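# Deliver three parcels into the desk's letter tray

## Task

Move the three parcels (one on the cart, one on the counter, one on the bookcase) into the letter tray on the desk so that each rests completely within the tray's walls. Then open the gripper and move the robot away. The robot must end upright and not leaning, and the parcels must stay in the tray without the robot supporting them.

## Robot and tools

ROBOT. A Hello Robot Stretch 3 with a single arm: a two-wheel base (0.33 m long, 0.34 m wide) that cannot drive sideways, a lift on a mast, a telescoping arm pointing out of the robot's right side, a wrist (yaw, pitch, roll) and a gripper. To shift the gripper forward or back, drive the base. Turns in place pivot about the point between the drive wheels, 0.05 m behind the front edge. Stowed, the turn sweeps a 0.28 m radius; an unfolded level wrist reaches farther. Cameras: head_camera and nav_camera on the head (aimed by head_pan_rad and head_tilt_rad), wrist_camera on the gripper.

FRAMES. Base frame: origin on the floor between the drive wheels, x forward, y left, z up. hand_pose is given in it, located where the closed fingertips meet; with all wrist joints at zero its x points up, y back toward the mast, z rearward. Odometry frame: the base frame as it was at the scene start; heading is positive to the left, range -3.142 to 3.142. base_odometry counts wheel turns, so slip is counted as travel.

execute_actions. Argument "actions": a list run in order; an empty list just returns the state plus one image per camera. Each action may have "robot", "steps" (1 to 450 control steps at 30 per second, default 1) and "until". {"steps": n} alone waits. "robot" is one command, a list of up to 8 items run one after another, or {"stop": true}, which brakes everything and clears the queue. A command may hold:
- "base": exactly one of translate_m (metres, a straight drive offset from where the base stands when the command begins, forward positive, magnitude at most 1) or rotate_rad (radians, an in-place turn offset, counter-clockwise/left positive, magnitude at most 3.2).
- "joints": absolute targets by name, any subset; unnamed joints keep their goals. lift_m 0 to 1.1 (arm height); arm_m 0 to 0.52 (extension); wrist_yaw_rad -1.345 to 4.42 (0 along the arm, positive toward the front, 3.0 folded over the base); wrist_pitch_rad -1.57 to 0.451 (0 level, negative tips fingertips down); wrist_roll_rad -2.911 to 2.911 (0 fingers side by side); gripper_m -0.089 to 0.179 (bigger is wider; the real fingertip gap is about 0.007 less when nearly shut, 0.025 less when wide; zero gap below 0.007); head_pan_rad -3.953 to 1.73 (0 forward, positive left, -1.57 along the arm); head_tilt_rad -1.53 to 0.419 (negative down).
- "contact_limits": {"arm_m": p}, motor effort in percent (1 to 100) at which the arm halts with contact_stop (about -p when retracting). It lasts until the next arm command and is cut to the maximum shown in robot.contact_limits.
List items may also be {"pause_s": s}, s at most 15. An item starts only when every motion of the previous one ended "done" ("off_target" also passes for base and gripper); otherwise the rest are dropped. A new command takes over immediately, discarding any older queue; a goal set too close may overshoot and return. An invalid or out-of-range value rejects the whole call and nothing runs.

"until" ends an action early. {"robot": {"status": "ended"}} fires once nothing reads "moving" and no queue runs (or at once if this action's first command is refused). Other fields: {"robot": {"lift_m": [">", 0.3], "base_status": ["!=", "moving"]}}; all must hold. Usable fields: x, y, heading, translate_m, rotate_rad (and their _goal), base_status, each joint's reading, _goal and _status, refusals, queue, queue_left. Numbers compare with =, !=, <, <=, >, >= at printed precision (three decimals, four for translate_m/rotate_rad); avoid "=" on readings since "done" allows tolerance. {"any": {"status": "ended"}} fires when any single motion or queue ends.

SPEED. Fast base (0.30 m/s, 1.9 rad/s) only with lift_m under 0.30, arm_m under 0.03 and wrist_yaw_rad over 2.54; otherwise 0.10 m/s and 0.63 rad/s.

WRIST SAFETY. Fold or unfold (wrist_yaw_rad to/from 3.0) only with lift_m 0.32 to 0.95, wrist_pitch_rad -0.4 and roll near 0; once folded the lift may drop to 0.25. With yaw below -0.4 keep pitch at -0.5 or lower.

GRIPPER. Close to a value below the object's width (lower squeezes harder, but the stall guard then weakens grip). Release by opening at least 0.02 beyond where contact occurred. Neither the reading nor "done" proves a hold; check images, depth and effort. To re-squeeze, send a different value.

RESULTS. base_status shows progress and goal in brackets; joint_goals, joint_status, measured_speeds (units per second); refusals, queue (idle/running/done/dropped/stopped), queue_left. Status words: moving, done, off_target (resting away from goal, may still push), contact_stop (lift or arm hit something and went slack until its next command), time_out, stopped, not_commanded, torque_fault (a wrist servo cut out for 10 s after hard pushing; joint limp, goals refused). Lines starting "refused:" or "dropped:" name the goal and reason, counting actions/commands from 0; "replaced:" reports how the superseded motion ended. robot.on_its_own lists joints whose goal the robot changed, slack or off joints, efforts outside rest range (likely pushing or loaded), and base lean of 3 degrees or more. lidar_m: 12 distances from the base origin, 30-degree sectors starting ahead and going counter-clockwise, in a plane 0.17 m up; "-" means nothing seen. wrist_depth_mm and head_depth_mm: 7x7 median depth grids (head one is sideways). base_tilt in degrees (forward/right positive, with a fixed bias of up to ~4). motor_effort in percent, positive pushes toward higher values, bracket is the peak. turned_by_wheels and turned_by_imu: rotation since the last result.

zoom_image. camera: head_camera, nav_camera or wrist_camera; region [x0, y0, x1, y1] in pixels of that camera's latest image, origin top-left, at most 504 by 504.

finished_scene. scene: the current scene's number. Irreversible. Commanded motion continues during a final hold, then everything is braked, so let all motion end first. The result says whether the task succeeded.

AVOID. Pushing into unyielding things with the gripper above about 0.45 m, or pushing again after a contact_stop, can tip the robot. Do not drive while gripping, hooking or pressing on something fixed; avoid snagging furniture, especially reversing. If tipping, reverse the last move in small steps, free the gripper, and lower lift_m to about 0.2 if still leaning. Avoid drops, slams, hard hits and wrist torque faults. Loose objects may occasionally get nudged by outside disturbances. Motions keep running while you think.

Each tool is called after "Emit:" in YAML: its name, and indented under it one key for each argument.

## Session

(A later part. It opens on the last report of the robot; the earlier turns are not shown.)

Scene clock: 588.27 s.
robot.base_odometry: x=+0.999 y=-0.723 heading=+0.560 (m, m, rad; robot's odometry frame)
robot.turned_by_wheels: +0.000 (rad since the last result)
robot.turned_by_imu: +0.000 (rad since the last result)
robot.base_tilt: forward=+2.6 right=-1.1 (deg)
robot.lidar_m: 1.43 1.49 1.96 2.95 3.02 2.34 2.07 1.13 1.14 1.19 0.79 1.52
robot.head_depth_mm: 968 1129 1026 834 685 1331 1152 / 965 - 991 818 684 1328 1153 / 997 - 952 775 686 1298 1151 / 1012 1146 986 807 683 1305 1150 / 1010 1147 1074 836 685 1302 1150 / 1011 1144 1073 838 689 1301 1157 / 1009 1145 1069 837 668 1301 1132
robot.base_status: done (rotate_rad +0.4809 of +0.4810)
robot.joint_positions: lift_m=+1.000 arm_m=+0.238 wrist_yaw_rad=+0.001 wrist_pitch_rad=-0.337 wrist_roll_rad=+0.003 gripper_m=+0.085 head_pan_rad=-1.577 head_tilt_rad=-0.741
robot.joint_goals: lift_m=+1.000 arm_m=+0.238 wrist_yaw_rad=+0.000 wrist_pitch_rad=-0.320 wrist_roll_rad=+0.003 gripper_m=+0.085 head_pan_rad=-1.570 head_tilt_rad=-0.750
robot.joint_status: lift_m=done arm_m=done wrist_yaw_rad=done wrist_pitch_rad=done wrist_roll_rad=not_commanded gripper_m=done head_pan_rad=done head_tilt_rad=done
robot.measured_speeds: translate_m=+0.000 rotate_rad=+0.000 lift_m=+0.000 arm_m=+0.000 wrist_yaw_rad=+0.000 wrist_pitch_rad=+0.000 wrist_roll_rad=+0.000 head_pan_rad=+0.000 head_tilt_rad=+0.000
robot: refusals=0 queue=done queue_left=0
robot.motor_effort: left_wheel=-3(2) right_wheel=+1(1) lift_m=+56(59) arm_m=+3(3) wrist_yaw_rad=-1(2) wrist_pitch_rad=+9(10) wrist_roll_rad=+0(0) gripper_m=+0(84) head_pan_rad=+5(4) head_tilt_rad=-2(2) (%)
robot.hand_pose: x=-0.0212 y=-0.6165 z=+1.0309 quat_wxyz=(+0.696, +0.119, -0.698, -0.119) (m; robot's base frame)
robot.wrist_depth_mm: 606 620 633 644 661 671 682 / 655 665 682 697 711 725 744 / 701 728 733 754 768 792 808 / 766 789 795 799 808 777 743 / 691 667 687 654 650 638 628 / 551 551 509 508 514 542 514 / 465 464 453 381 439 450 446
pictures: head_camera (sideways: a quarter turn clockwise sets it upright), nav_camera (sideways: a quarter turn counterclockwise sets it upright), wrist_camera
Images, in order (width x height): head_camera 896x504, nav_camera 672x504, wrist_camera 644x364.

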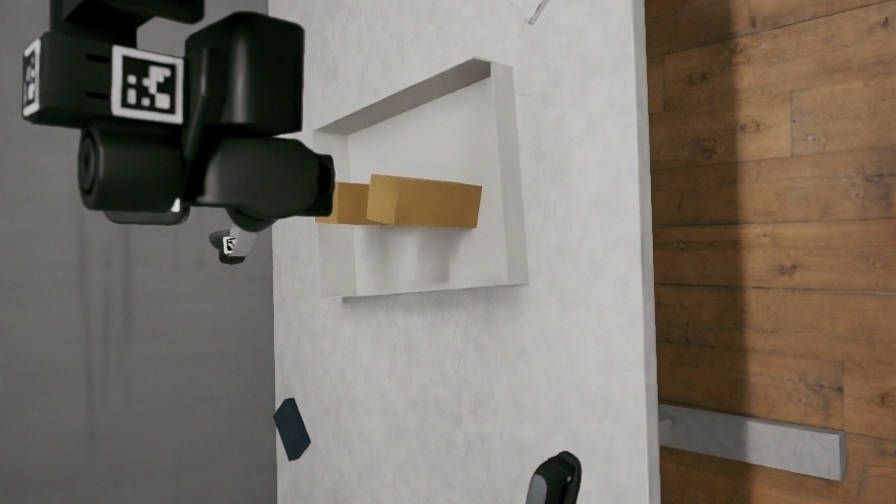

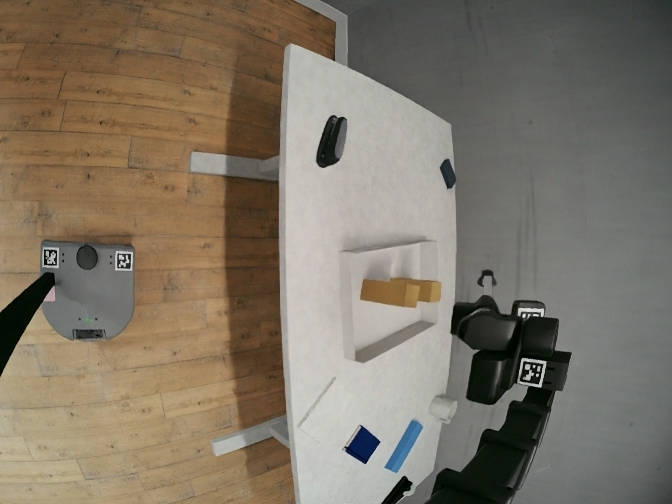

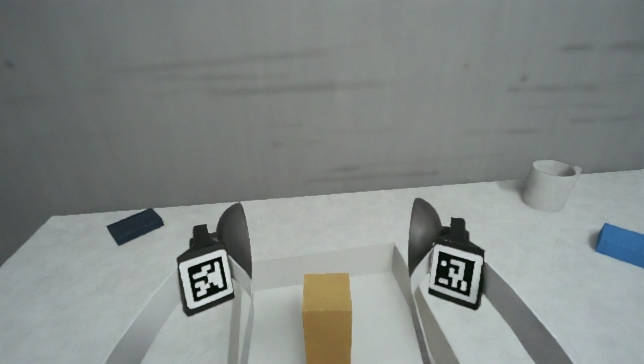

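Emit:
execute_actions:
  actions:
    - {"robot": [{"base": {"rotate_rad": 1.635}, "joints": {"arm_m": 0.0, "wrist_pitch_rad": -0.4, "wrist_yaw_rad": 1.5, "head_pan_rad": 0.0, "head_tilt_rad": -0.35}}, {"base": {"translate_m": 1.0}}, {"base": {"translate_m": 1.0}}], "steps": 450, "until": {"robot": {"status": "ended"}}}

Emit:
execute_actions:
  actions:
    - {"steps": 450, "until": {"robot": {"status": "ended"}}}

Scene clock: 613.07 s.
robot.base_odometry: x=+0.403 y=+0.104 heading=+2.195 (m, m, rad; robot's odometry frame)
robot.turned_by_wheels: +1.635 (rad since the last result)
robot.turned_by_imu: +1.623 (rad since the last result)
robot.base_tilt: forward=+3.2 right=-0.8 (deg)
robot.lidar_m: 1.94 2.02 2.35 1.99 2.38 1.95 1.77 2.03 1.53 1.48 1.22 1.35
robot.head_depth_mm: 2151 2312 2471 2663 2437 1831 1439 / 2182 2330 2421 2048 2206 1796 1433 / 2182 2335 2426 2022 2185 1811 1441 / 2194 2367 2360 2045 2192 1805 1420 / 2215 2373 2380 2077 2200 1796 1426 / 2255 2410 2335 2072 2207 1797 1424 / 2279 2402 2327 2092 2215 1792 1412
robot.base_status: moving (translate_m +0.0191 of +1.0000)
robot.joint_positions: lift_m=+1.000 arm_m=+0.001 wrist_yaw_rad=+1.499 wrist_pitch_rad=-0.415 wrist_roll_rad=+0.003 gripper_m=+0.085 head_pan_rad=-0.007 head_tilt_rad=-0.359
robot.joint_goals: lift_m=+1.000 arm_m=+0.000 wrist_yaw_rad=+1.500 wrist_pitch_rad=-0.400 wrist_roll_rad=+0.003 gripper_m=+0.085 head_pan_rad=+0.000 head_tilt_rad=-0.350
robot.joint_status: lift_m=done arm_m=done wrist_yaw_rad=done wrist_pitch_rad=done wrist_roll_rad=not_commanded gripper_m=done head_pan_rad=done head_tilt_rad=done
robot.measured_speeds: translate_m=+0.073 rotate_rad=+0.000 lift_m=+0.000 arm_m=+0.000 wrist_yaw_rad=+0.000 wrist_pitch_rad=+0.000 wrist_roll_rad=+0.000 head_pan_rad=+0.000 head_tilt_rad=+0.000
robot: refusals=0 queue=running queue_left=0
robot.motor_effort: left_wheel=+3(10) right_wheel=+3(4) lift_m=+55(56) arm_m=-3(4) wrist_yaw_rad=+1(2) wrist_pitch_rad=+8(8) wrist_roll_rad=+0(0) gripper_m=+0(0) head_pan_rad=+5(57) head_tilt_rad=+3(19) (%)
robot.hand_pose: x=+0.2028 y=-0.1623 z=+1.0129 quat_wxyz=(+0.606, +0.579, -0.408, +0.364) (m; robot's base frame)
robot.wrist_depth_mm: - - - - - - - / - - - - - - - / - - - - - - - / - - - - - - - / - - - - - - - / - - - - - - - / - - - - - - -
pictures: head_camera (sideways: a quarter turn clockwise sets it upright), nav_camera (sideways: a quarter turn counterclockwise sets it upright), wrist_camera
Images, in order (width x height): head_camera 896x504, nav_camera 672x504, wrist_camera 644x364.

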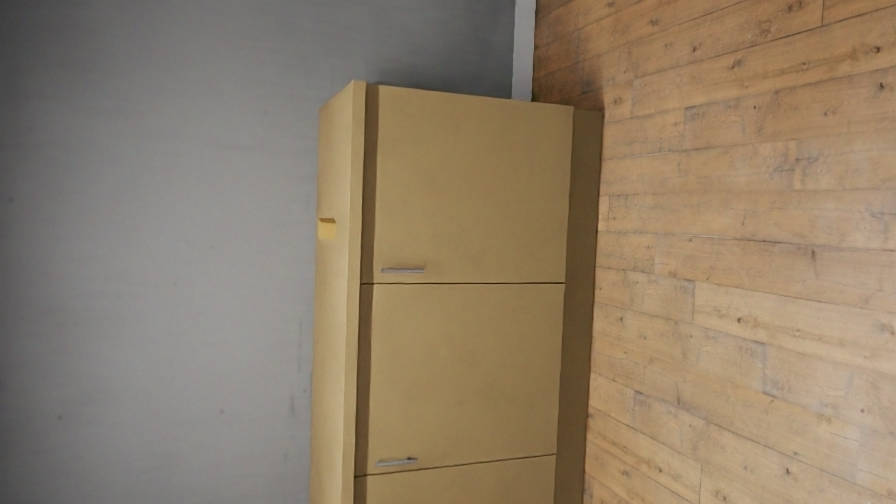

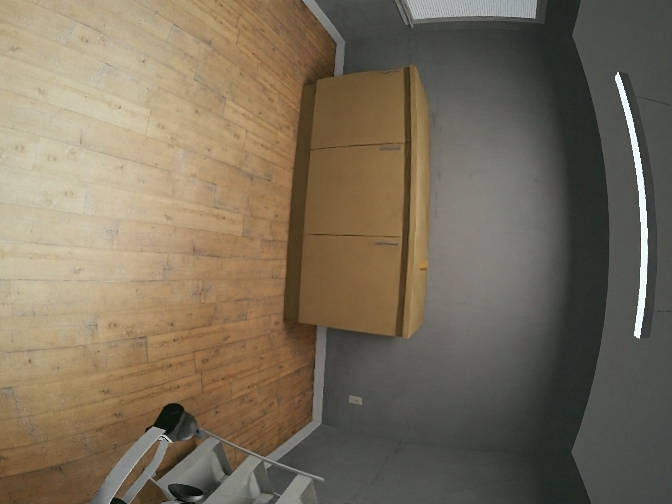

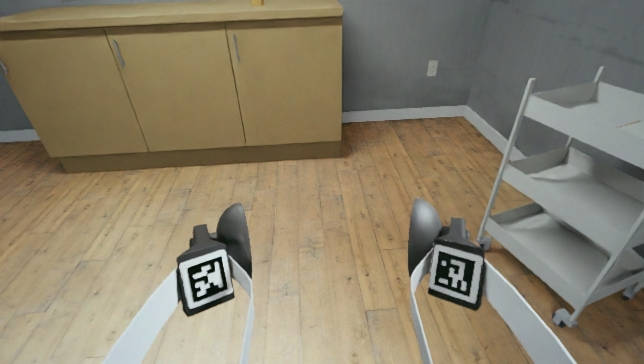

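Scene clock: 623.50 s.
robot.base_odometry: x=-0.170 y=+0.900 heading=+2.195 (m, m, rad; robot's odometry frame)
robot.turned_by_wheels: +0.000 (rad since the last result)
robot.turned_by_imu: +0.004 (rad since the last result)
robot.base_tilt: forward=+2.6 right=-1.1 (deg)
robot.lidar_m: 0.96 1.00 1.40 2.26 2.08 2.86 2.73 2.08 1.05 0.92 1.56 0.98
robot.head_depth_mm: 1304 1385 1488 1132 1025 1114 1314 / 1314 1409 1500 1120 1040 1128 1244 / 1328 1411 1505 1114 1047 1140 1251 / 1339 1429 1523 1111 1058 1148 1318 / 1346 1438 1538 1107 1065 1163 1312 / 1357 1439 1556 1103 1077 1175 1310 / 1365 1453 1565 1097 1086 1194 1339
robot.base_status: done (translate_m +1.0000 of +1.0000)
robot.joint_positions: lift_m=+1.000 arm_m=+0.001 wrist_yaw_rad=+1.499 wrist_pitch_rad=-0.415 wrist_roll_rad=+0.003 gripper_m=+0.085 head_pan_rad=-0.007 head_tilt_rad=-0.359
robot.joint_goals: lift_m=+1.000 arm_m=+0.000 wrist_yaw_rad=+1.500 wrist_pitch_rad=-0.400 wrist_roll_rad=+0.003 gripper_m=+0.085 head_pan_rad=+0.000 head_tilt_rad=-0.350
robot.joint_status: lift_m=done arm_m=done wrist_yaw_rad=done wrist_pitch_rad=done wrist_roll_rad=not_commanded gripper_m=done head_pan_rad=done head_tilt_rad=done
robot.measured_speeds: translate_m=+0.000 rotate_rad=+0.000 lift_m=+0.000 arm_m=+0.000 wrist_yaw_rad=+0.000 wrist_pitch_rad=+0.000 wrist_roll_rad=+0.000 head_pan_rad=+0.000 head_tilt_rad=+0.000
robot: refusals=0 queue=done queue_left=0
robot.motor_effort: left_wheel=-3(4) right_wheel=+1(3) lift_m=+55(55) arm_m=-3(3) wrist_yaw_rad=+0(1) wrist_pitch_rad=+8(9) wrist_roll_rad=+0(0) gripper_m=+0(0) head_pan_rad=+5(5) head_tilt_rad=+1(2) (%)
robot.hand_pose: x=+0.2028 y=-0.1623 z=+1.0129 quat_wxyz=(+0.606, +0.579, -0.408, +0.364) (m; robot's base frame)
robot.wrist_depth_mm: - - - - - - - / 864 851 878 859 - - - / 900 916 935 970 - - - / 997 - - - - - - / - - - - - - - / - - - - - - - / - - - - - - -
pictures: head_camera (sideways: a quarter turn clockwise sets it upright), nav_camera (sideways: a quarter turn counterclockwise sets it upright), wrist_camera
Images, in order (width x height): head_camera 896x504, nav_camera 672x504, wrist_camera 644x364.

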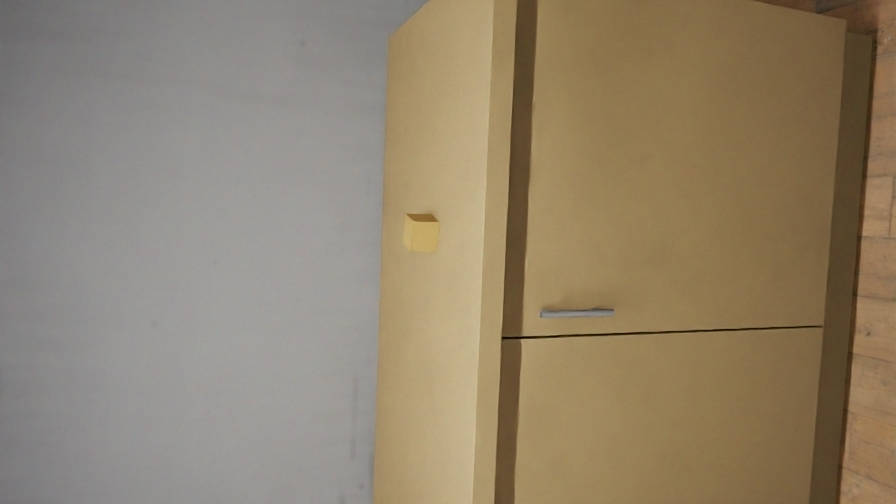

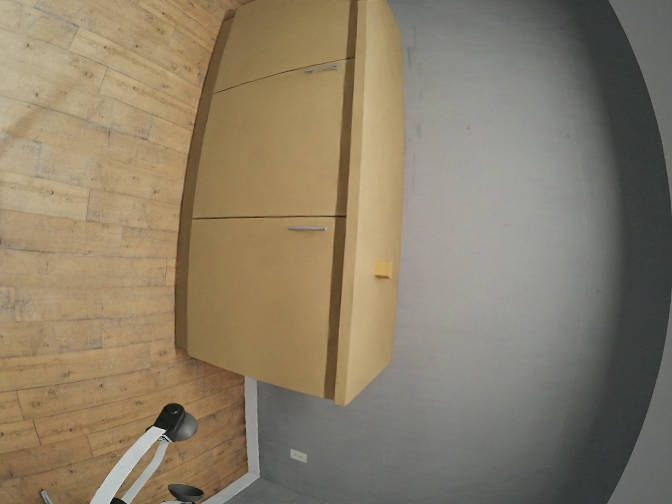

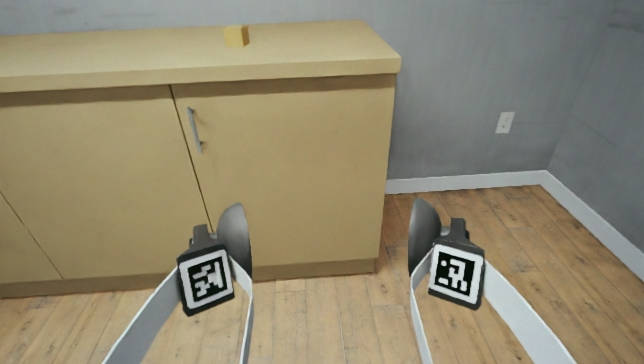

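Emit:
execute_actions:
  actions: []

Scene clock: 637.33 s.
robot.base_odometry: x=-0.170 y=+0.900 heading=+2.195 (m, m, rad; robot's odometry frame)
robot.turned_by_wheels: +0.000 (rad since the last result)
robot.turned_by_imu: +0.000 (rad since the last result)
robot.base_tilt: forward=+2.5 right=-1.0 (deg)
robot.lidar_m: 0.95 1.00 1.40 2.26 2.08 2.86 2.73 2.09 1.06 0.92 1.56 0.99
robot.head_depth_mm: 1303 1398 1489 1129 1026 1116 1325 / 1309 1407 1501 1126 1033 1125 1235 / 1323 1419 1522 1118 1047 1145 1245 / 1328 1420 1530 1113 1059 1154 1310 / 1341 1430 1530 1110 1069 1166 1308 / 1356 1446 1554 1107 1081 1177 1298 / 1363 1453 1570 1098 1090 1185 1346
robot.base_status: done (translate_m +1.0000 of +1.0000)
robot.joint_positions: lift_m=+1.000 arm_m=+0.001 wrist_yaw_rad=+1.499 wrist_pitch_rad=-0.415 wrist_roll_rad=+0.003 gripper_m=+0.085 head_pan_rad=-0.007 head_tilt_rad=-0.359
robot.joint_goals: lift_m=+1.000 arm_m=+0.000 wrist_yaw_rad=+1.500 wrist_pitch_rad=-0.400 wrist_roll_rad=+0.003 gripper_m=+0.085 head_pan_rad=+0.000 head_tilt_rad=-0.350
robot.joint_status: lift_m=done arm_m=done wrist_yaw_rad=done wrist_pitch_rad=done wrist_roll_rad=not_commanded gripper_m=done head_pan_rad=done head_tilt_rad=done
robot.measured_speeds: translate_m=+0.000 rotate_rad=+0.000 lift_m=+0.000 arm_m=+0.000 wrist_yaw_rad=+0.000 wrist_pitch_rad=+0.000 wrist_roll_rad=+0.000 head_pan_rad=+0.000 head_tilt_rad=+0.000
robot: refusals=0 queue=done queue_left=0
robot.motor_effort: left_wheel=-3(3) right_wheel=+1(0) lift_m=+55(55) arm_m=-3(3) wrist_yaw_rad=+1(1) wrist_pitch_rad=+8(8) wrist_roll_rad=+0(0) gripper_m=-1(0) head_pan_rad=+5(5) head_tilt_rad=+3(3) (%)
robot.hand_pose: x=+0.2028 y=-0.1623 z=+1.0129 quat_wxyz=(+0.606, +0.579, -0.408, +0.364) (m; robot's base frame)
robot.wrist_depth_mm: - - - - - - - / 840 868 869 870 - - - / 911 921 937 950 - - - / 996 - - - - - - / - - - - - - - / - - - - - - - / - - - - - - -
pictures: head_camera (sideways: a quarter turn clockwise sets it upright), nav_camera (sideways: a quarter turn counterclockwise sets it upright), wrist_camera
Images, in order (width x height): head_camera 896x504, nav_camera 672x504, wrist_camera 644x364.

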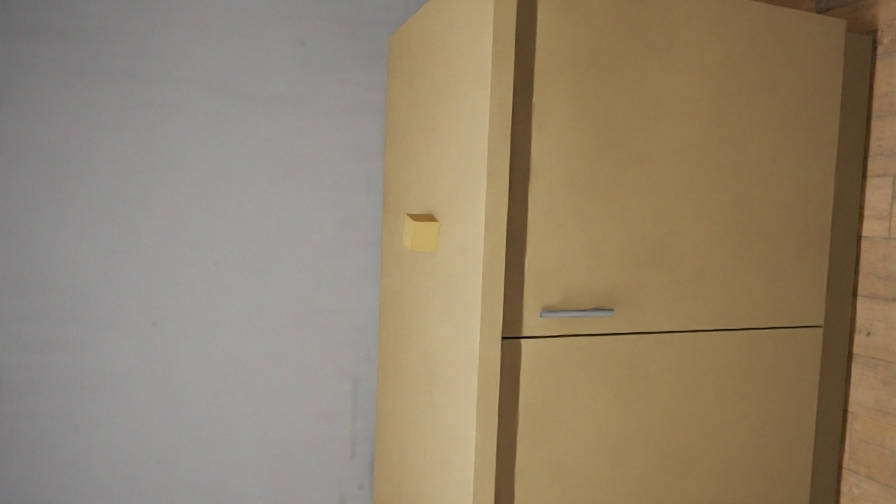

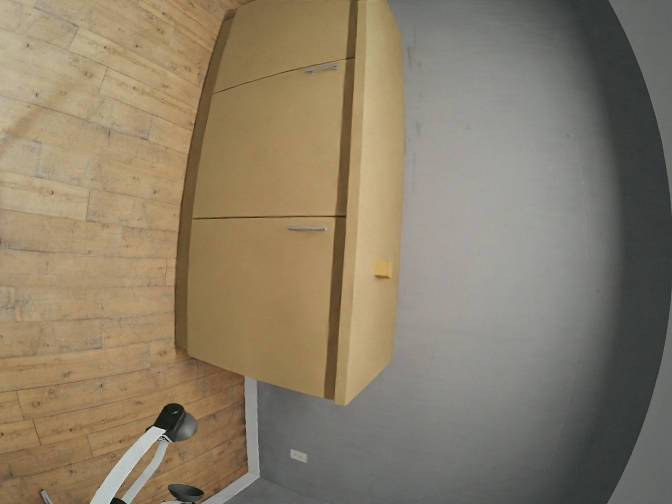

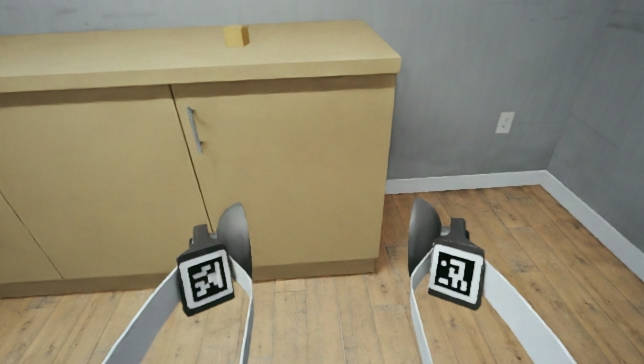

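Emit:
execute_actions:
  actions:
    - {"robot": [{"base": {"translate_m": 0.54}, "joints": {"head_pan_rad": -1.2, "head_tilt_rad": -0.9}}, {"base": {"rotate_rad": 1.505}, "joints": {"wrist_yaw_rad": 0.0, "wrist_pitch_rad": -0.6, "head_pan_rad": -1.57, "gripper_m": 0.11}}], "steps": 450, "until": {"robot": {"status": "ended"}}}

Scene clock: 657.77 s.
robot.base_odometry: x=-0.485 y=+1.338 heading=-2.583 (m, m, rad; robot's odometry frame)
robot.turned_by_wheels: +1.505 (rad since the last result)
robot.turned_by_imu: +1.492 (rad since the last result)
robot.base_tilt: forward=+2.6 right=-1.3 (deg)
robot.lidar_m: 2.24 2.31 2.82 3.25 2.22 1.02 1.23 1.51 0.44 0.42 0.43 0.58
robot.head_depth_mm: 861 723 - - - 1198 1103 / 866 736 - - - 1203 1124 / 870 725 - - - 1203 1126 / 871 633 564 627 804 1202 1128 / 873 702 566 608 810 1213 1111 / 876 703 566 610 819 1202 1111 / 877 707 567 614 827 1209 1112
robot.base_status: done (rotate_rad +1.5049 of +1.5050)
robot.joint_positions: lift_m=+1.000 arm_m=+0.001 wrist_yaw_rad=+0.002 wrist_pitch_rad=-0.612 wrist_roll_rad=+0.003 gripper_m=+0.110 head_pan_rad=-1.563 head_tilt_rad=-0.889
robot.joint_goals: lift_m=+1.000 arm_m=+0.000 wrist_yaw_rad=+0.000 wrist_pitch_rad=-0.600 wrist_roll_rad=+0.003 gripper_m=+0.110 head_pan_rad=-1.570 head_tilt_rad=-0.900
robot.joint_status: lift_m=done arm_m=done wrist_yaw_rad=done wrist_pitch_rad=done wrist_roll_rad=not_commanded gripper_m=done head_pan_rad=done head_tilt_rad=done
robot.measured_speeds: translate_m=+0.000 rotate_rad=+0.000 lift_m=+0.000 arm_m=+0.000 wrist_yaw_rad=+0.000 wrist_pitch_rad=+0.000 wrist_roll_rad=+0.000 head_pan_rad=+0.000 head_tilt_rad=+0.000
robot: refusals=0 queue=done queue_left=0
robot.motor_effort: left_wheel=-3(8) right_wheel=+1(3) lift_m=+55(56) arm_m=-3(3) wrist_yaw_rad=-2(3) wrist_pitch_rad=+7(7) wrist_roll_rad=+0(0) gripper_m=+0(82) head_pan_rad=-4(56) head_tilt_rad=-4(22) (%)
robot.hand_pose: x=-0.0211 y=-0.3418 z=+0.9713 quat_wxyz=(+0.674, +0.214, -0.675, -0.213) (m; robot's base frame)
robot.wrist_depth_mm: 542 533 517 508 503 495 777 / 416 412 385 401 394 386 381 / 340 336 332 327 323 321 317 / 285 283 280 276 275 272 270 / 253 254 255 258 266 268 320 / 340 334 363 366 380 379 409 / 430 456 459 486 503 530 -
pictures: head_camera (sideways: a quarter turn clockwise sets it upright), nav_camera (sideways: a quarter turn counterclockwise sets it upright), wrist_camera
Images, in order (width x height): head_camera 896x504, nav_camera 672x504, wrist_camera 644x364.

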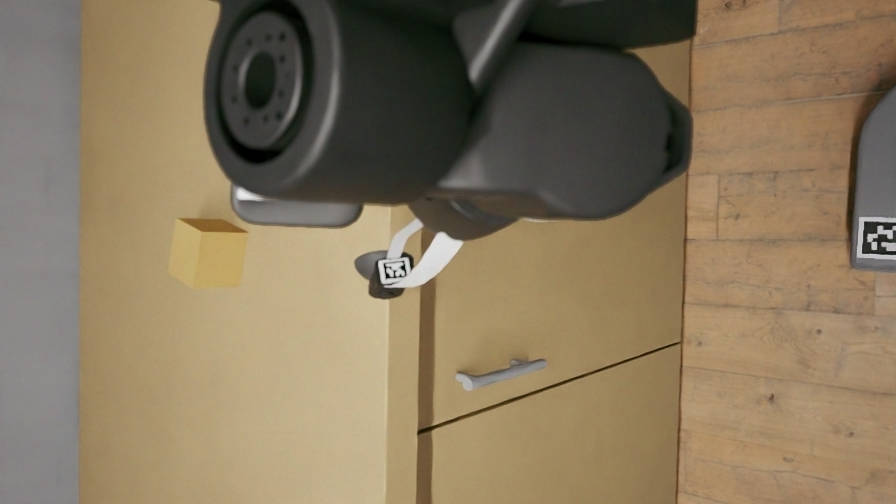

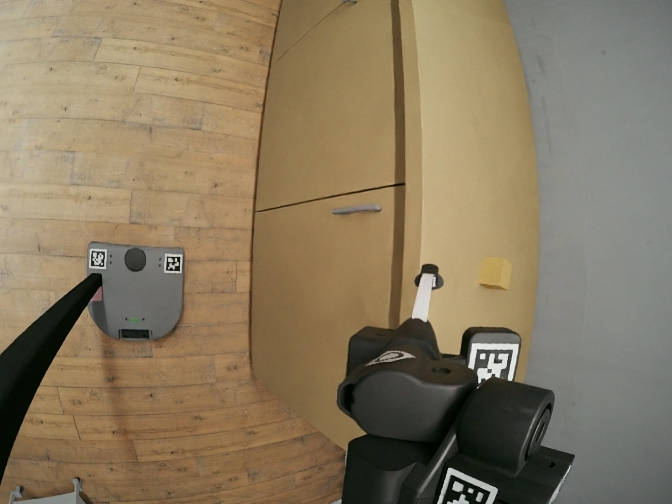

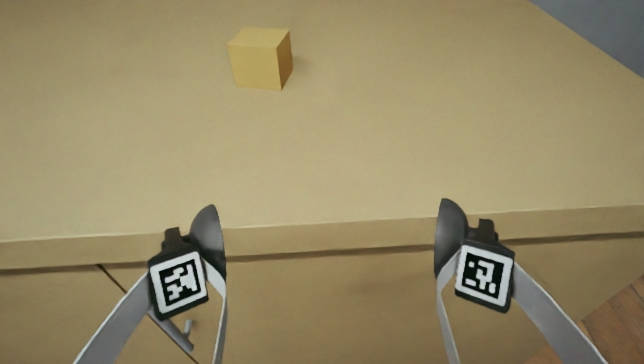

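Emit:
execute_actions:
  actions:
    - {"robot": {"base": {"translate_m": 0.074}, "joints": {"lift_m": 1.04, "arm_m": 0.29, "gripper_m": 0.12}}, "steps": 300, "until": {"robot": {"status": "ended"}}}

Scene clock: 678.20 s.
robot.base_odometry: x=-0.548 y=+1.299 heading=-2.583 (m, m, rad; robot's odometry frame)
robot.turned_by_wheels: +0.000 (rad since the last result)
robot.turned_by_imu: +0.000 (rad since the last result)
robot.base_tilt: forward=+2.5 right=-1.1 (deg)
robot.lidar_m: 2.17 2.24 2.77 3.36 2.33 1.08 1.28 0.61 0.43 0.42 0.43 0.58
robot.head_depth_mm: 863 696 561 591 785 1178 1108 / 879 697 562 594 787 1186 1125 / - 627 564 598 794 1186 1125 / 871 701 564 601 802 1203 1127 / 870 698 565 605 810 1201 1113 / 878 703 566 610 814 1208 1112 / 872 702 566 614 822 1208 1112
robot.base_status: done (translate_m +0.0740 of +0.0740)
robot.joint_positions: lift_m=+1.040 arm_m=+0.290 wrist_yaw_rad=+0.001 wrist_pitch_rad=-0.614 wrist_roll_rad=+0.003 gripper_m=+0.120 head_pan_rad=-1.563 head_tilt_rad=-0.889
robot.joint_goals: lift_m=+1.040 arm_m=+0.290 wrist_yaw_rad=+0.000 wrist_pitch_rad=-0.600 wrist_roll_rad=+0.003 gripper_m=+0.120 head_pan_rad=-1.570 head_tilt_rad=-0.900
robot.joint_status: lift_m=done arm_m=done wrist_yaw_rad=done wrist_pitch_rad=done wrist_roll_rad=not_commanded gripper_m=done head_pan_rad=done head_tilt_rad=done
robot.measured_speeds: translate_m=+0.000 rotate_rad=+0.000 lift_m=+0.000 arm_m=+0.000 wrist_yaw_rad=+0.000 wrist_pitch_rad=+0.000 wrist_roll_rad=+0.000 head_pan_rad=+0.000 head_tilt_rad=+0.000
robot: refusals=0 queue=done queue_left=0
robot.motor_effort: left_wheel=-2(5) right_wheel=+0(2) lift_m=+55(57) arm_m=+3(4) wrist_yaw_rad=-1(3) wrist_pitch_rad=+7(7) wrist_roll_rad=+0(0) gripper_m=+0(48) head_pan_rad=-4(4) head_tilt_rad=-3(3) (%)
robot.hand_pose: x=-0.0213 y=-0.6302 z=+1.0110 quat_wxyz=(+0.673, +0.214, -0.675, -0.214) (m; robot's base frame)
robot.wrist_depth_mm: 455 461 466 476 485 490 503 / 484 488 483 472 469 465 457 / 407 399 394 386 386 383 378 / 341 337 334 332 329 324 324 / 295 295 289 287 285 289 280 / 258 264 254 205 245 - 249 / 234 227 229 187 221 224 222
pictures: head_camera (sideways: a quarter turn clockwise sets it upright), nav_camera (sideways: a quarter turn counterclockwise sets it upright), wrist_camera
Images, in order (width x height): head_camera 896x504, nav_camera 672x504, wrist_camera 644x364.

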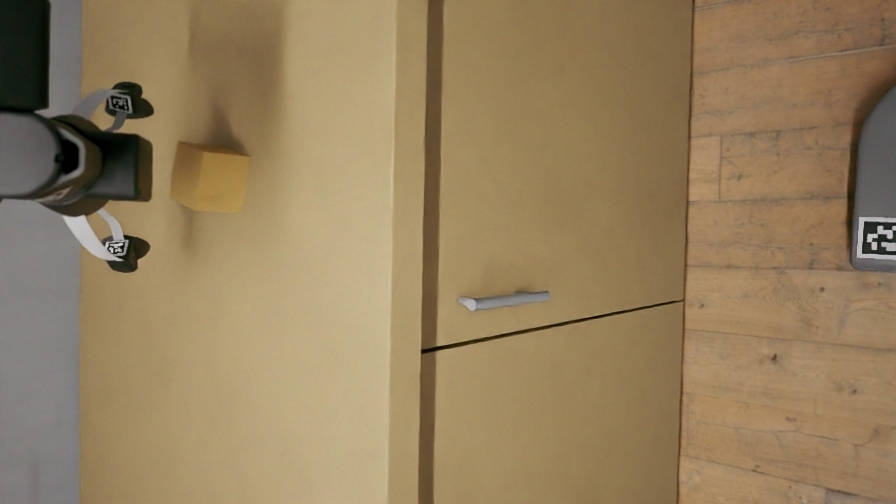

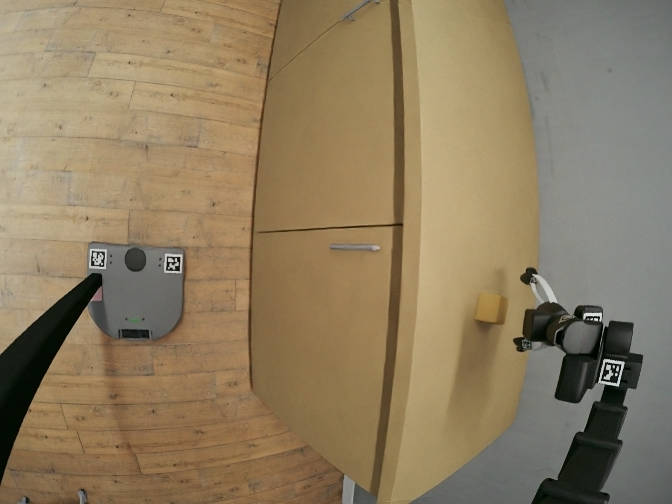

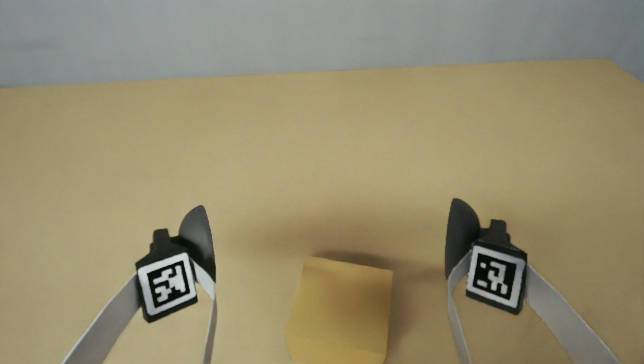

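Emit:
execute_actions:
  actions:
    - {"robot": [{"joints": {"lift_m": 0.962}}, {"joints": {"gripper_m": 0.03}}], "steps": 300, "until": {"robot": {"status": "ended"}}}

Scene clock: 686.47 s.
robot.base_odometry: x=-0.548 y=+1.299 heading=-2.583 (m, m, rad; robot's odometry frame)
robot.turned_by_wheels: +0.000 (rad since the last result)
robot.turned_by_imu: +0.000 (rad since the last result)
robot.base_tilt: forward=+2.6 right=-1.2 (deg)
robot.lidar_m: 2.17 2.24 2.77 3.37 2.33 1.08 1.27 0.61 0.44 0.42 0.43 0.57
robot.head_depth_mm: - 673 561 592 782 1179 1103 / - 653 562 593 786 1183 1128 / - - 564 598 797 1184 1127 / 868 700 565 601 800 1201 1129 / 875 703 564 605 806 1210 1107 / 875 703 565 608 813 1210 1115 / 876 704 566 614 821 1208 1116
robot.base_status: done (translate_m +0.0740 of +0.0740)
robot.joint_positions: lift_m=+0.962 arm_m=+0.290 wrist_yaw_rad=+0.001 wrist_pitch_rad=-0.614 wrist_roll_rad=+0.003 gripper_m=+0.031 head_pan_rad=-1.563 head_tilt_rad=-0.889
robot.joint_goals: lift_m=+0.962 arm_m=+0.290 wrist_yaw_rad=+0.000 wrist_pitch_rad=-0.600 wrist_roll_rad=+0.003 gripper_m=+0.030 head_pan_rad=-1.570 head_tilt_rad=-0.900
robot.joint_status: lift_m=done arm_m=done wrist_yaw_rad=done wrist_pitch_rad=done wrist_roll_rad=not_commanded gripper_m=done head_pan_rad=done head_tilt_rad=done
robot.measured_speeds: translate_m=+0.000 rotate_rad=+0.000 lift_m=+0.000 arm_m=+0.000 wrist_yaw_rad=+0.000 wrist_pitch_rad=+0.000 wrist_roll_rad=+0.000 head_pan_rad=+0.000 head_tilt_rad=+0.000
robot: refusals=0 queue=done queue_left=0
robot.motor_effort: left_wheel=-3(3) right_wheel=+1(1) lift_m=+30(55) arm_m=+3(2) wrist_yaw_rad=-2(2) wrist_pitch_rad=+8(8) wrist_roll_rad=+0(0) gripper_m=-16(93) head_pan_rad=-4(4) head_tilt_rad=-3(5) (%)
robot.hand_pose: x=-0.0213 y=-0.6302 z=+0.9338 quat_wxyz=(+0.673, +0.214, -0.675, -0.214) (m; robot's base frame)
robot.wrist_depth_mm: 436 426 416 410 404 396 394 / 335 330 323 321 317 314 309 / 273 269 266 263 260 259 254 / 230 229 225 154 221 219 217 / 199 197 194 134 136 191 189 / 175 174 165 128 129 169 168 / 156 156 154 152 151 152 150
pictures: head_camera (sideways: a quarter turn clockwise sets it upright), nav_camera (sideways: a quarter turn counterclockwise sets it upright), wrist_camera
Images, in order (width x height): head_camera 896x504, nav_camera 672x504, wrist_camera 644x364.

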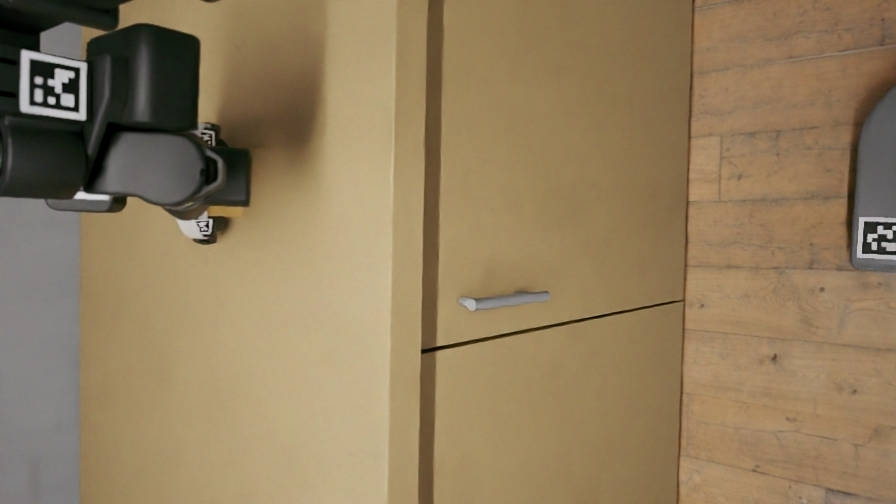

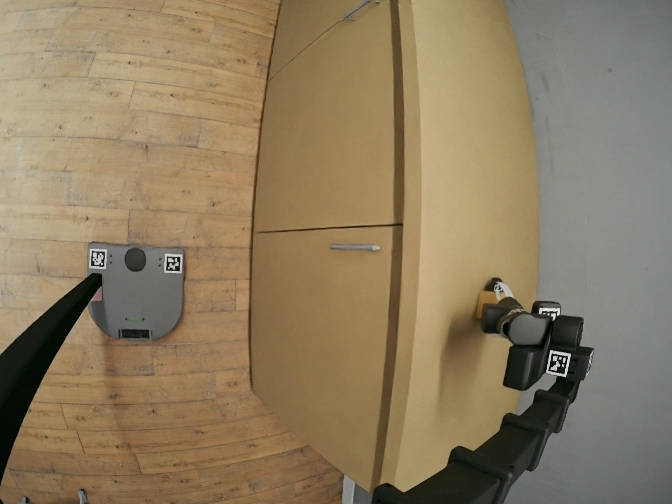

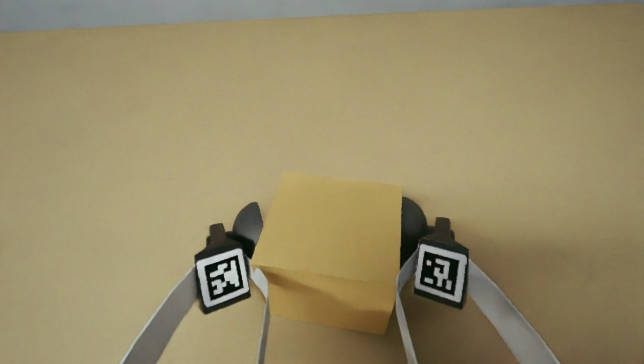

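Emit:
execute_actions:
  actions:
    - {"robot": [{"joints": {"lift_m": 1.05}}, {"base": {"rotate_rad": 1.695}, "joints": {"arm_m": 0.0, "wrist_yaw_rad": 1.5, "wrist_pitch_rad": -0.4, "head_pan_rad": 0.0, "head_tilt_rad": -0.4}}, {"base": {"translate_m": 1.0}}, {"base": {"translate_m": 1.0}}], "steps": 450, "until": {"robot": {"status": "ended"}}}
    - {"steps": 450, "until": {"robot": {"status": "ended"}}}
    - {"steps": 450, "until": {"robot": {"status": "ended"}}}

Scene clock: 725.17 s.
robot.base_odometry: x=+0.713 y=-0.253 heading=-0.888 (m, m, rad; robot's odometry frame)
robot.turned_by_wheels: +1.695 (rad since the last result)
robot.turned_by_imu: +1.686 (rad since the last result)
robot.base_tilt: forward=+2.5 right=-1.2 (deg)
robot.lidar_m: 1.29 1.75 1.39 1.38 1.47 1.46 2.40 2.57 2.19 2.08 2.25 1.59
robot.head_depth_mm: 1434 1532 1656 1434 1141 1717 1378 / 1455 1559 1671 1308 1149 1716 1378 / 1477 1580 1722 1465 1162 1702 1377 / 1491 1606 1740 1458 1991 1703 1377 / 1521 1644 1767 1444 1533 1650 1374 / 1547 1668 1804 1946 2067 1704 1366 / 1578 1694 1848 2011 2164 1699 1363
robot.base_status: done (translate_m +1.0000 of +1.0000)
robot.joint_positions: lift_m=+1.050 arm_m=+0.001 wrist_yaw_rad=+1.499 wrist_pitch_rad=-0.423 wrist_roll_rad=+0.003 gripper_m=+0.031 head_pan_rad=-0.007 head_tilt_rad=-0.408
robot.joint_goals: lift_m=+1.050 arm_m=+0.000 wrist_yaw_rad=+1.500 wrist_pitch_rad=-0.400 wrist_roll_rad=+0.003 gripper_m=+0.030 head_pan_rad=+0.000 head_tilt_rad=-0.400
robot.joint_status: lift_m=done arm_m=done wrist_yaw_rad=done wrist_pitch_rad=done wrist_roll_rad=not_commanded gripper_m=done head_pan_rad=done head_tilt_rad=done
robot.measured_speeds: translate_m=+0.000 rotate_rad=+0.000 lift_m=+0.000 arm_m=+0.000 wrist_yaw_rad=+0.000 wrist_pitch_rad=+0.000 wrist_roll_rad=+0.000 head_pan_rad=+0.000 head_tilt_rad=+0.000
robot: refusals=0 queue=done queue_left=0
robot.motor_effort: left_wheel=-3(11) right_wheel=+0(6) lift_m=+56(59) arm_m=-3(3) wrist_yaw_rad=+0(1) wrist_pitch_rad=+13(13) wrist_roll_rad=+0(0) gripper_m=-15(16) head_pan_rad=+5(57) head_tilt_rad=+3(20) (%)
robot.hand_pose: x=+0.2018 y=-0.1622 z=+1.0611 quat_wxyz=(+0.607, +0.580, -0.405, +0.361) (m; robot's base frame)
robot.wrist_depth_mm: - - - - - - - / - - - - - - - / - - - - - - - / - - - 154 - - - / - - - 134 136 - - / - - - 128 129 - - / - - - - - - -
pictures: head_camera (sideways: a quarter turn clockwise sets it upright), nav_camera (sideways: a quarter turn counterclockwise sets it upright), wrist_camera
Images, in order (width x height): head_camera 896x504, nav_camera 672x504, wrist_camera 644x364.

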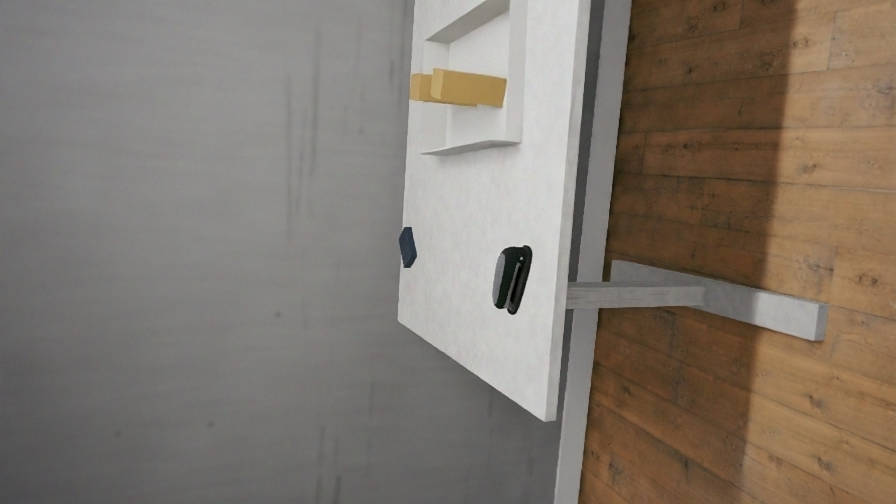

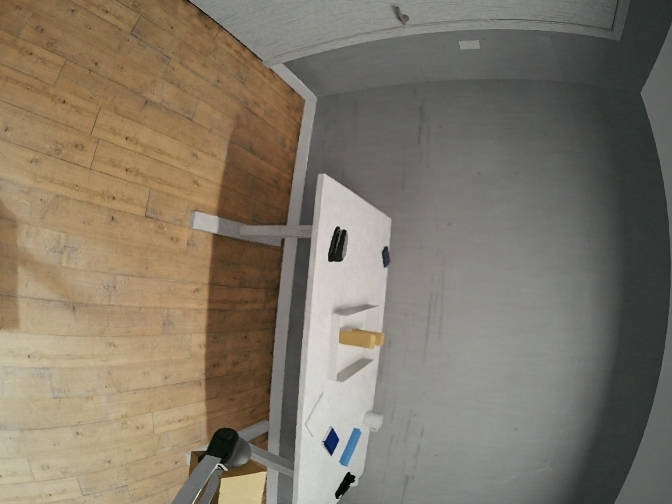

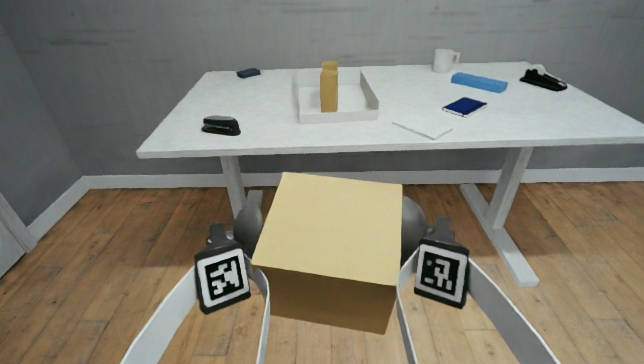

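Emit:
execute_actions:
  actions:
    - {"robot": [{"base": {"translate_m": 0.554}, "joints": {"lift_m": 0.93}}, {"base": {"rotate_rad": 1.448}, "joints": {"wrist_yaw_rad": 0.0, "wrist_pitch_rad": -0.6, "head_pan_rad": -1.57, "head_tilt_rad": -0.9}}], "steps": 450, "until": {"robot": {"status": "ended"}}}

Scene clock: 738.07 s.
robot.base_odometry: x=+1.062 y=-0.683 heading=+0.559 (m, m, rad; robot's odometry frame)
robot.turned_by_wheels: +1.448 (rad since the last result)
robot.turned_by_imu: +1.435 (rad since the last result)
robot.base_tilt: forward=+2.6 right=-1.2 (deg)
robot.lidar_m: 1.30 1.37 1.86 2.95 3.06 2.47 2.19 1.24 1.24 1.20 0.74 1.35
robot.head_depth_mm: 1042 1057 737 - - - 1109 / 1052 1065 843 - - - 1131 / 1057 1065 857 - - - 1128 / 1063 1069 859 727 1363 1249 1132 / 1066 1069 859 688 1345 1235 1115 / 1075 1065 860 702 1376 1254 1108 / 1079 1235 863 721 1374 1251 1113
robot.base_status: done (rotate_rad +1.4479 of +1.4480)
robot.joint_positions: lift_m=+0.930 arm_m=+0.001 wrist_yaw_rad=+0.002 wrist_pitch_rad=-0.616 wrist_roll_rad=+0.003 gripper_m=+0.031 head_pan_rad=-1.563 head_tilt_rad=-0.889
robot.joint_goals: lift_m=+0.930 arm_m=+0.000 wrist_yaw_rad=+0.000 wrist_pitch_rad=-0.600 wrist_roll_rad=+0.003 gripper_m=+0.030 head_pan_rad=-1.570 head_tilt_rad=-0.900
robot.joint_status: lift_m=done arm_m=done wrist_yaw_rad=done wrist_pitch_rad=done wrist_roll_rad=not_commanded gripper_m=done head_pan_rad=done head_tilt_rad=done
robot.measured_speeds: translate_m=+0.000 rotate_rad=+0.000 lift_m=+0.000 arm_m=+0.000 wrist_yaw_rad=+0.000 wrist_pitch_rad=+0.000 wrist_roll_rad=+0.000 head_pan_rad=+0.000 head_tilt_rad=+0.000
robot: refusals=0 queue=done queue_left=0
robot.motor_effort: left_wheel=-3(8) right_wheel=+1(3) lift_m=+30(56) arm_m=-3(3) wrist_yaw_rad=-2(3) wrist_pitch_rad=+9(14) wrist_roll_rad=+0(0) gripper_m=-15(15) head_pan_rad=-5(56) head_tilt_rad=-4(21) (%)
robot.hand_pose: x=-0.0211 y=-0.3412 z=+0.9014 quat_wxyz=(+0.673, +0.215, -0.674, -0.214) (m; robot's base frame)
robot.wrist_depth_mm: 893 895 814 810 628 779 738 / - 681 644 625 522 541 611 / - 537 534 525 473 493 485 / 488 454 447 153 414 420 425 / 394 378 344 134 136 377 378 / 348 346 328 128 128 340 342 / 323 331 934 957 944 976 970
pictures: head_camera (sideways: a quarter turn clockwise sets it upright), nav_camera (sideways: a quarter turn counterclockwise sets it upright), wrist_camera
Images, in order (width x height): head_camera 896x504, nav_camera 672x504, wrist_camera 644x364.

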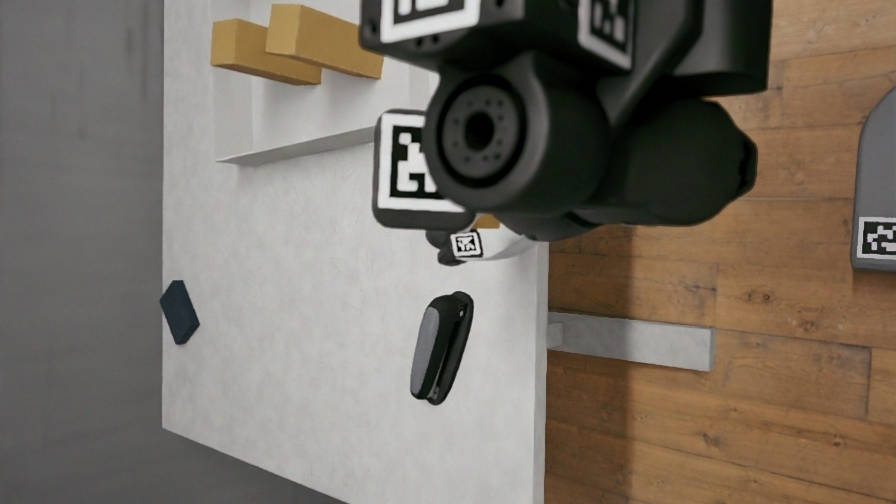

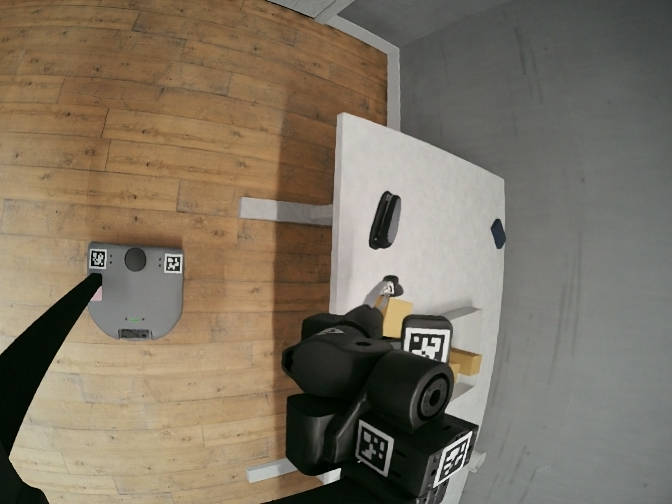

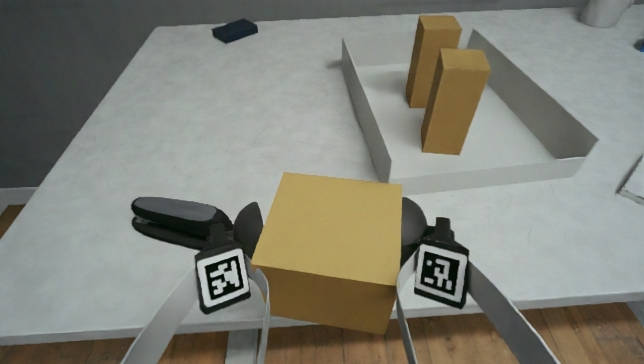

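Emit:
execute_actions:
  actions:
    - {"robot": {"base": {"translate_m": -0.29}}, "steps": 300, "until": {"robot": {"status": "ended"}}}

Scene clock: 758.50 s.
robot.base_odometry: x=+0.817 y=-0.837 heading=+0.559 (m, m, rad; robot's odometry frame)
robot.turned_by_wheels: +0.000 (rad since the last result)
robot.turned_by_imu: -0.001 (rad since the last result)
robot.base_tilt: forward=+2.4 right=-1.2 (deg)
robot.lidar_m: 1.59 1.67 2.05 2.95 3.05 2.19 1.91 1.71 1.02 1.20 0.87 1.65
robot.head_depth_mm: 1048 1060 852 - - - 1109 / 1049 1060 856 - - - 1124 / 1058 1065 852 - - - 1129 / 1065 1067 819 726 1383 1253 1131 / 1073 1064 790 721 1401 1252 1114 / 1080 1074 862 721 1398 1251 1116 / 1088 1074 861 723 1383 1240 1118
robot.base_status: done (translate_m -0.2900 of -0.2900)
robot.joint_positions: lift_m=+0.930 arm_m=+0.001 wrist_yaw_rad=+0.002 wrist_pitch_rad=-0.616 wrist_roll_rad=+0.003 gripper_m=+0.031 head_pan_rad=-1.563 head_tilt_rad=-0.889
robot.joint_goals: lift_m=+0.930 arm_m=+0.000 wrist_yaw_rad=+0.000 wrist_pitch_rad=-0.600 wrist_roll_rad=+0.003 gripper_m=+0.030 head_pan_rad=-1.570 head_tilt_rad=-0.900
robot.joint_status: lift_m=done arm_m=done wrist_yaw_rad=done wrist_pitch_rad=done wrist_roll_rad=not_commanded gripper_m=done head_pan_rad=done head_tilt_rad=done
robot.measured_speeds: translate_m=+0.000 rotate_rad=+0.000 lift_m=+0.000 arm_m=+0.000 wrist_yaw_rad=+0.000 wrist_pitch_rad=+0.000 wrist_roll_rad=+0.000 head_pan_rad=+0.000 head_tilt_rad=+0.000
robot: refusals=0 queue=done queue_left=0
robot.motor_effort: left_wheel=-2(10) right_wheel=+1(3) lift_m=+30(30) arm_m=-2(2) wrist_yaw_rad=-2(2) wrist_pitch_rad=+8(8) wrist_roll_rad=+0(0) gripper_m=-15(15) head_pan_rad=-4(4) head_tilt_rad=-3(5) (%)
robot.hand_pose: x=-0.0211 y=-0.3412 z=+0.9013 quat_wxyz=(+0.673, +0.215, -0.674, -0.214) (m; robot's base frame)
robot.wrist_depth_mm: 867 839 831 797 809 738 763 / 653 662 448 632 622 625 590 / 542 517 461 522 513 510 485 / 454 441 423 154 425 433 429 / 396 393 387 134 136 367 374 / 346 345 325 128 128 343 349 / 978 965 978 962 975 956 965
pictures: head_camera (sideways: a quarter turn clockwise sets it upright), nav_camera (sideways: a quarter turn counterclockwise sets it upright), wrist_camera
Images, in order (width x height): head_camera 896x504, nav_camera 672x504, wrist_camera 644x364.

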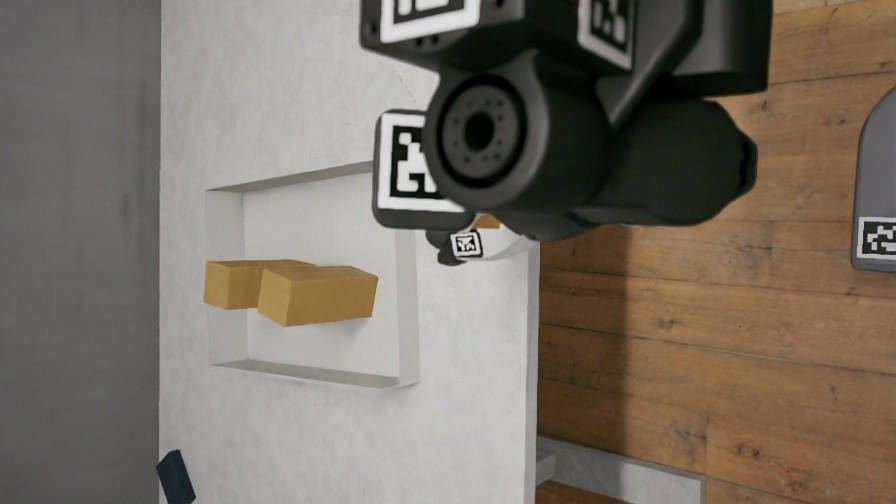

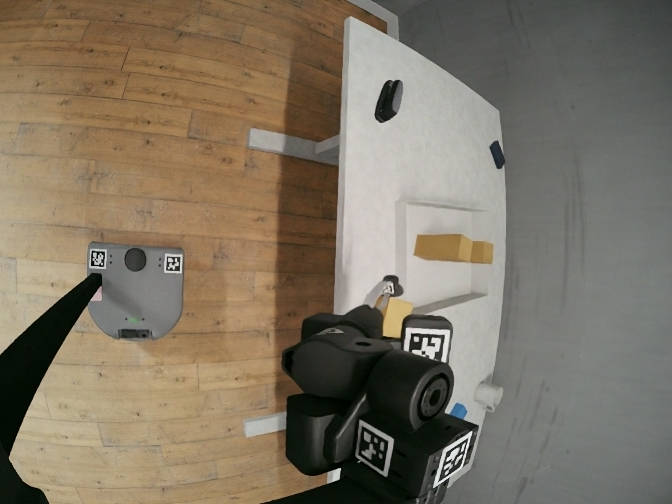

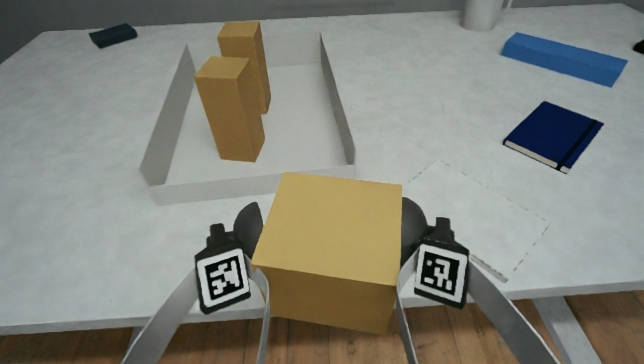

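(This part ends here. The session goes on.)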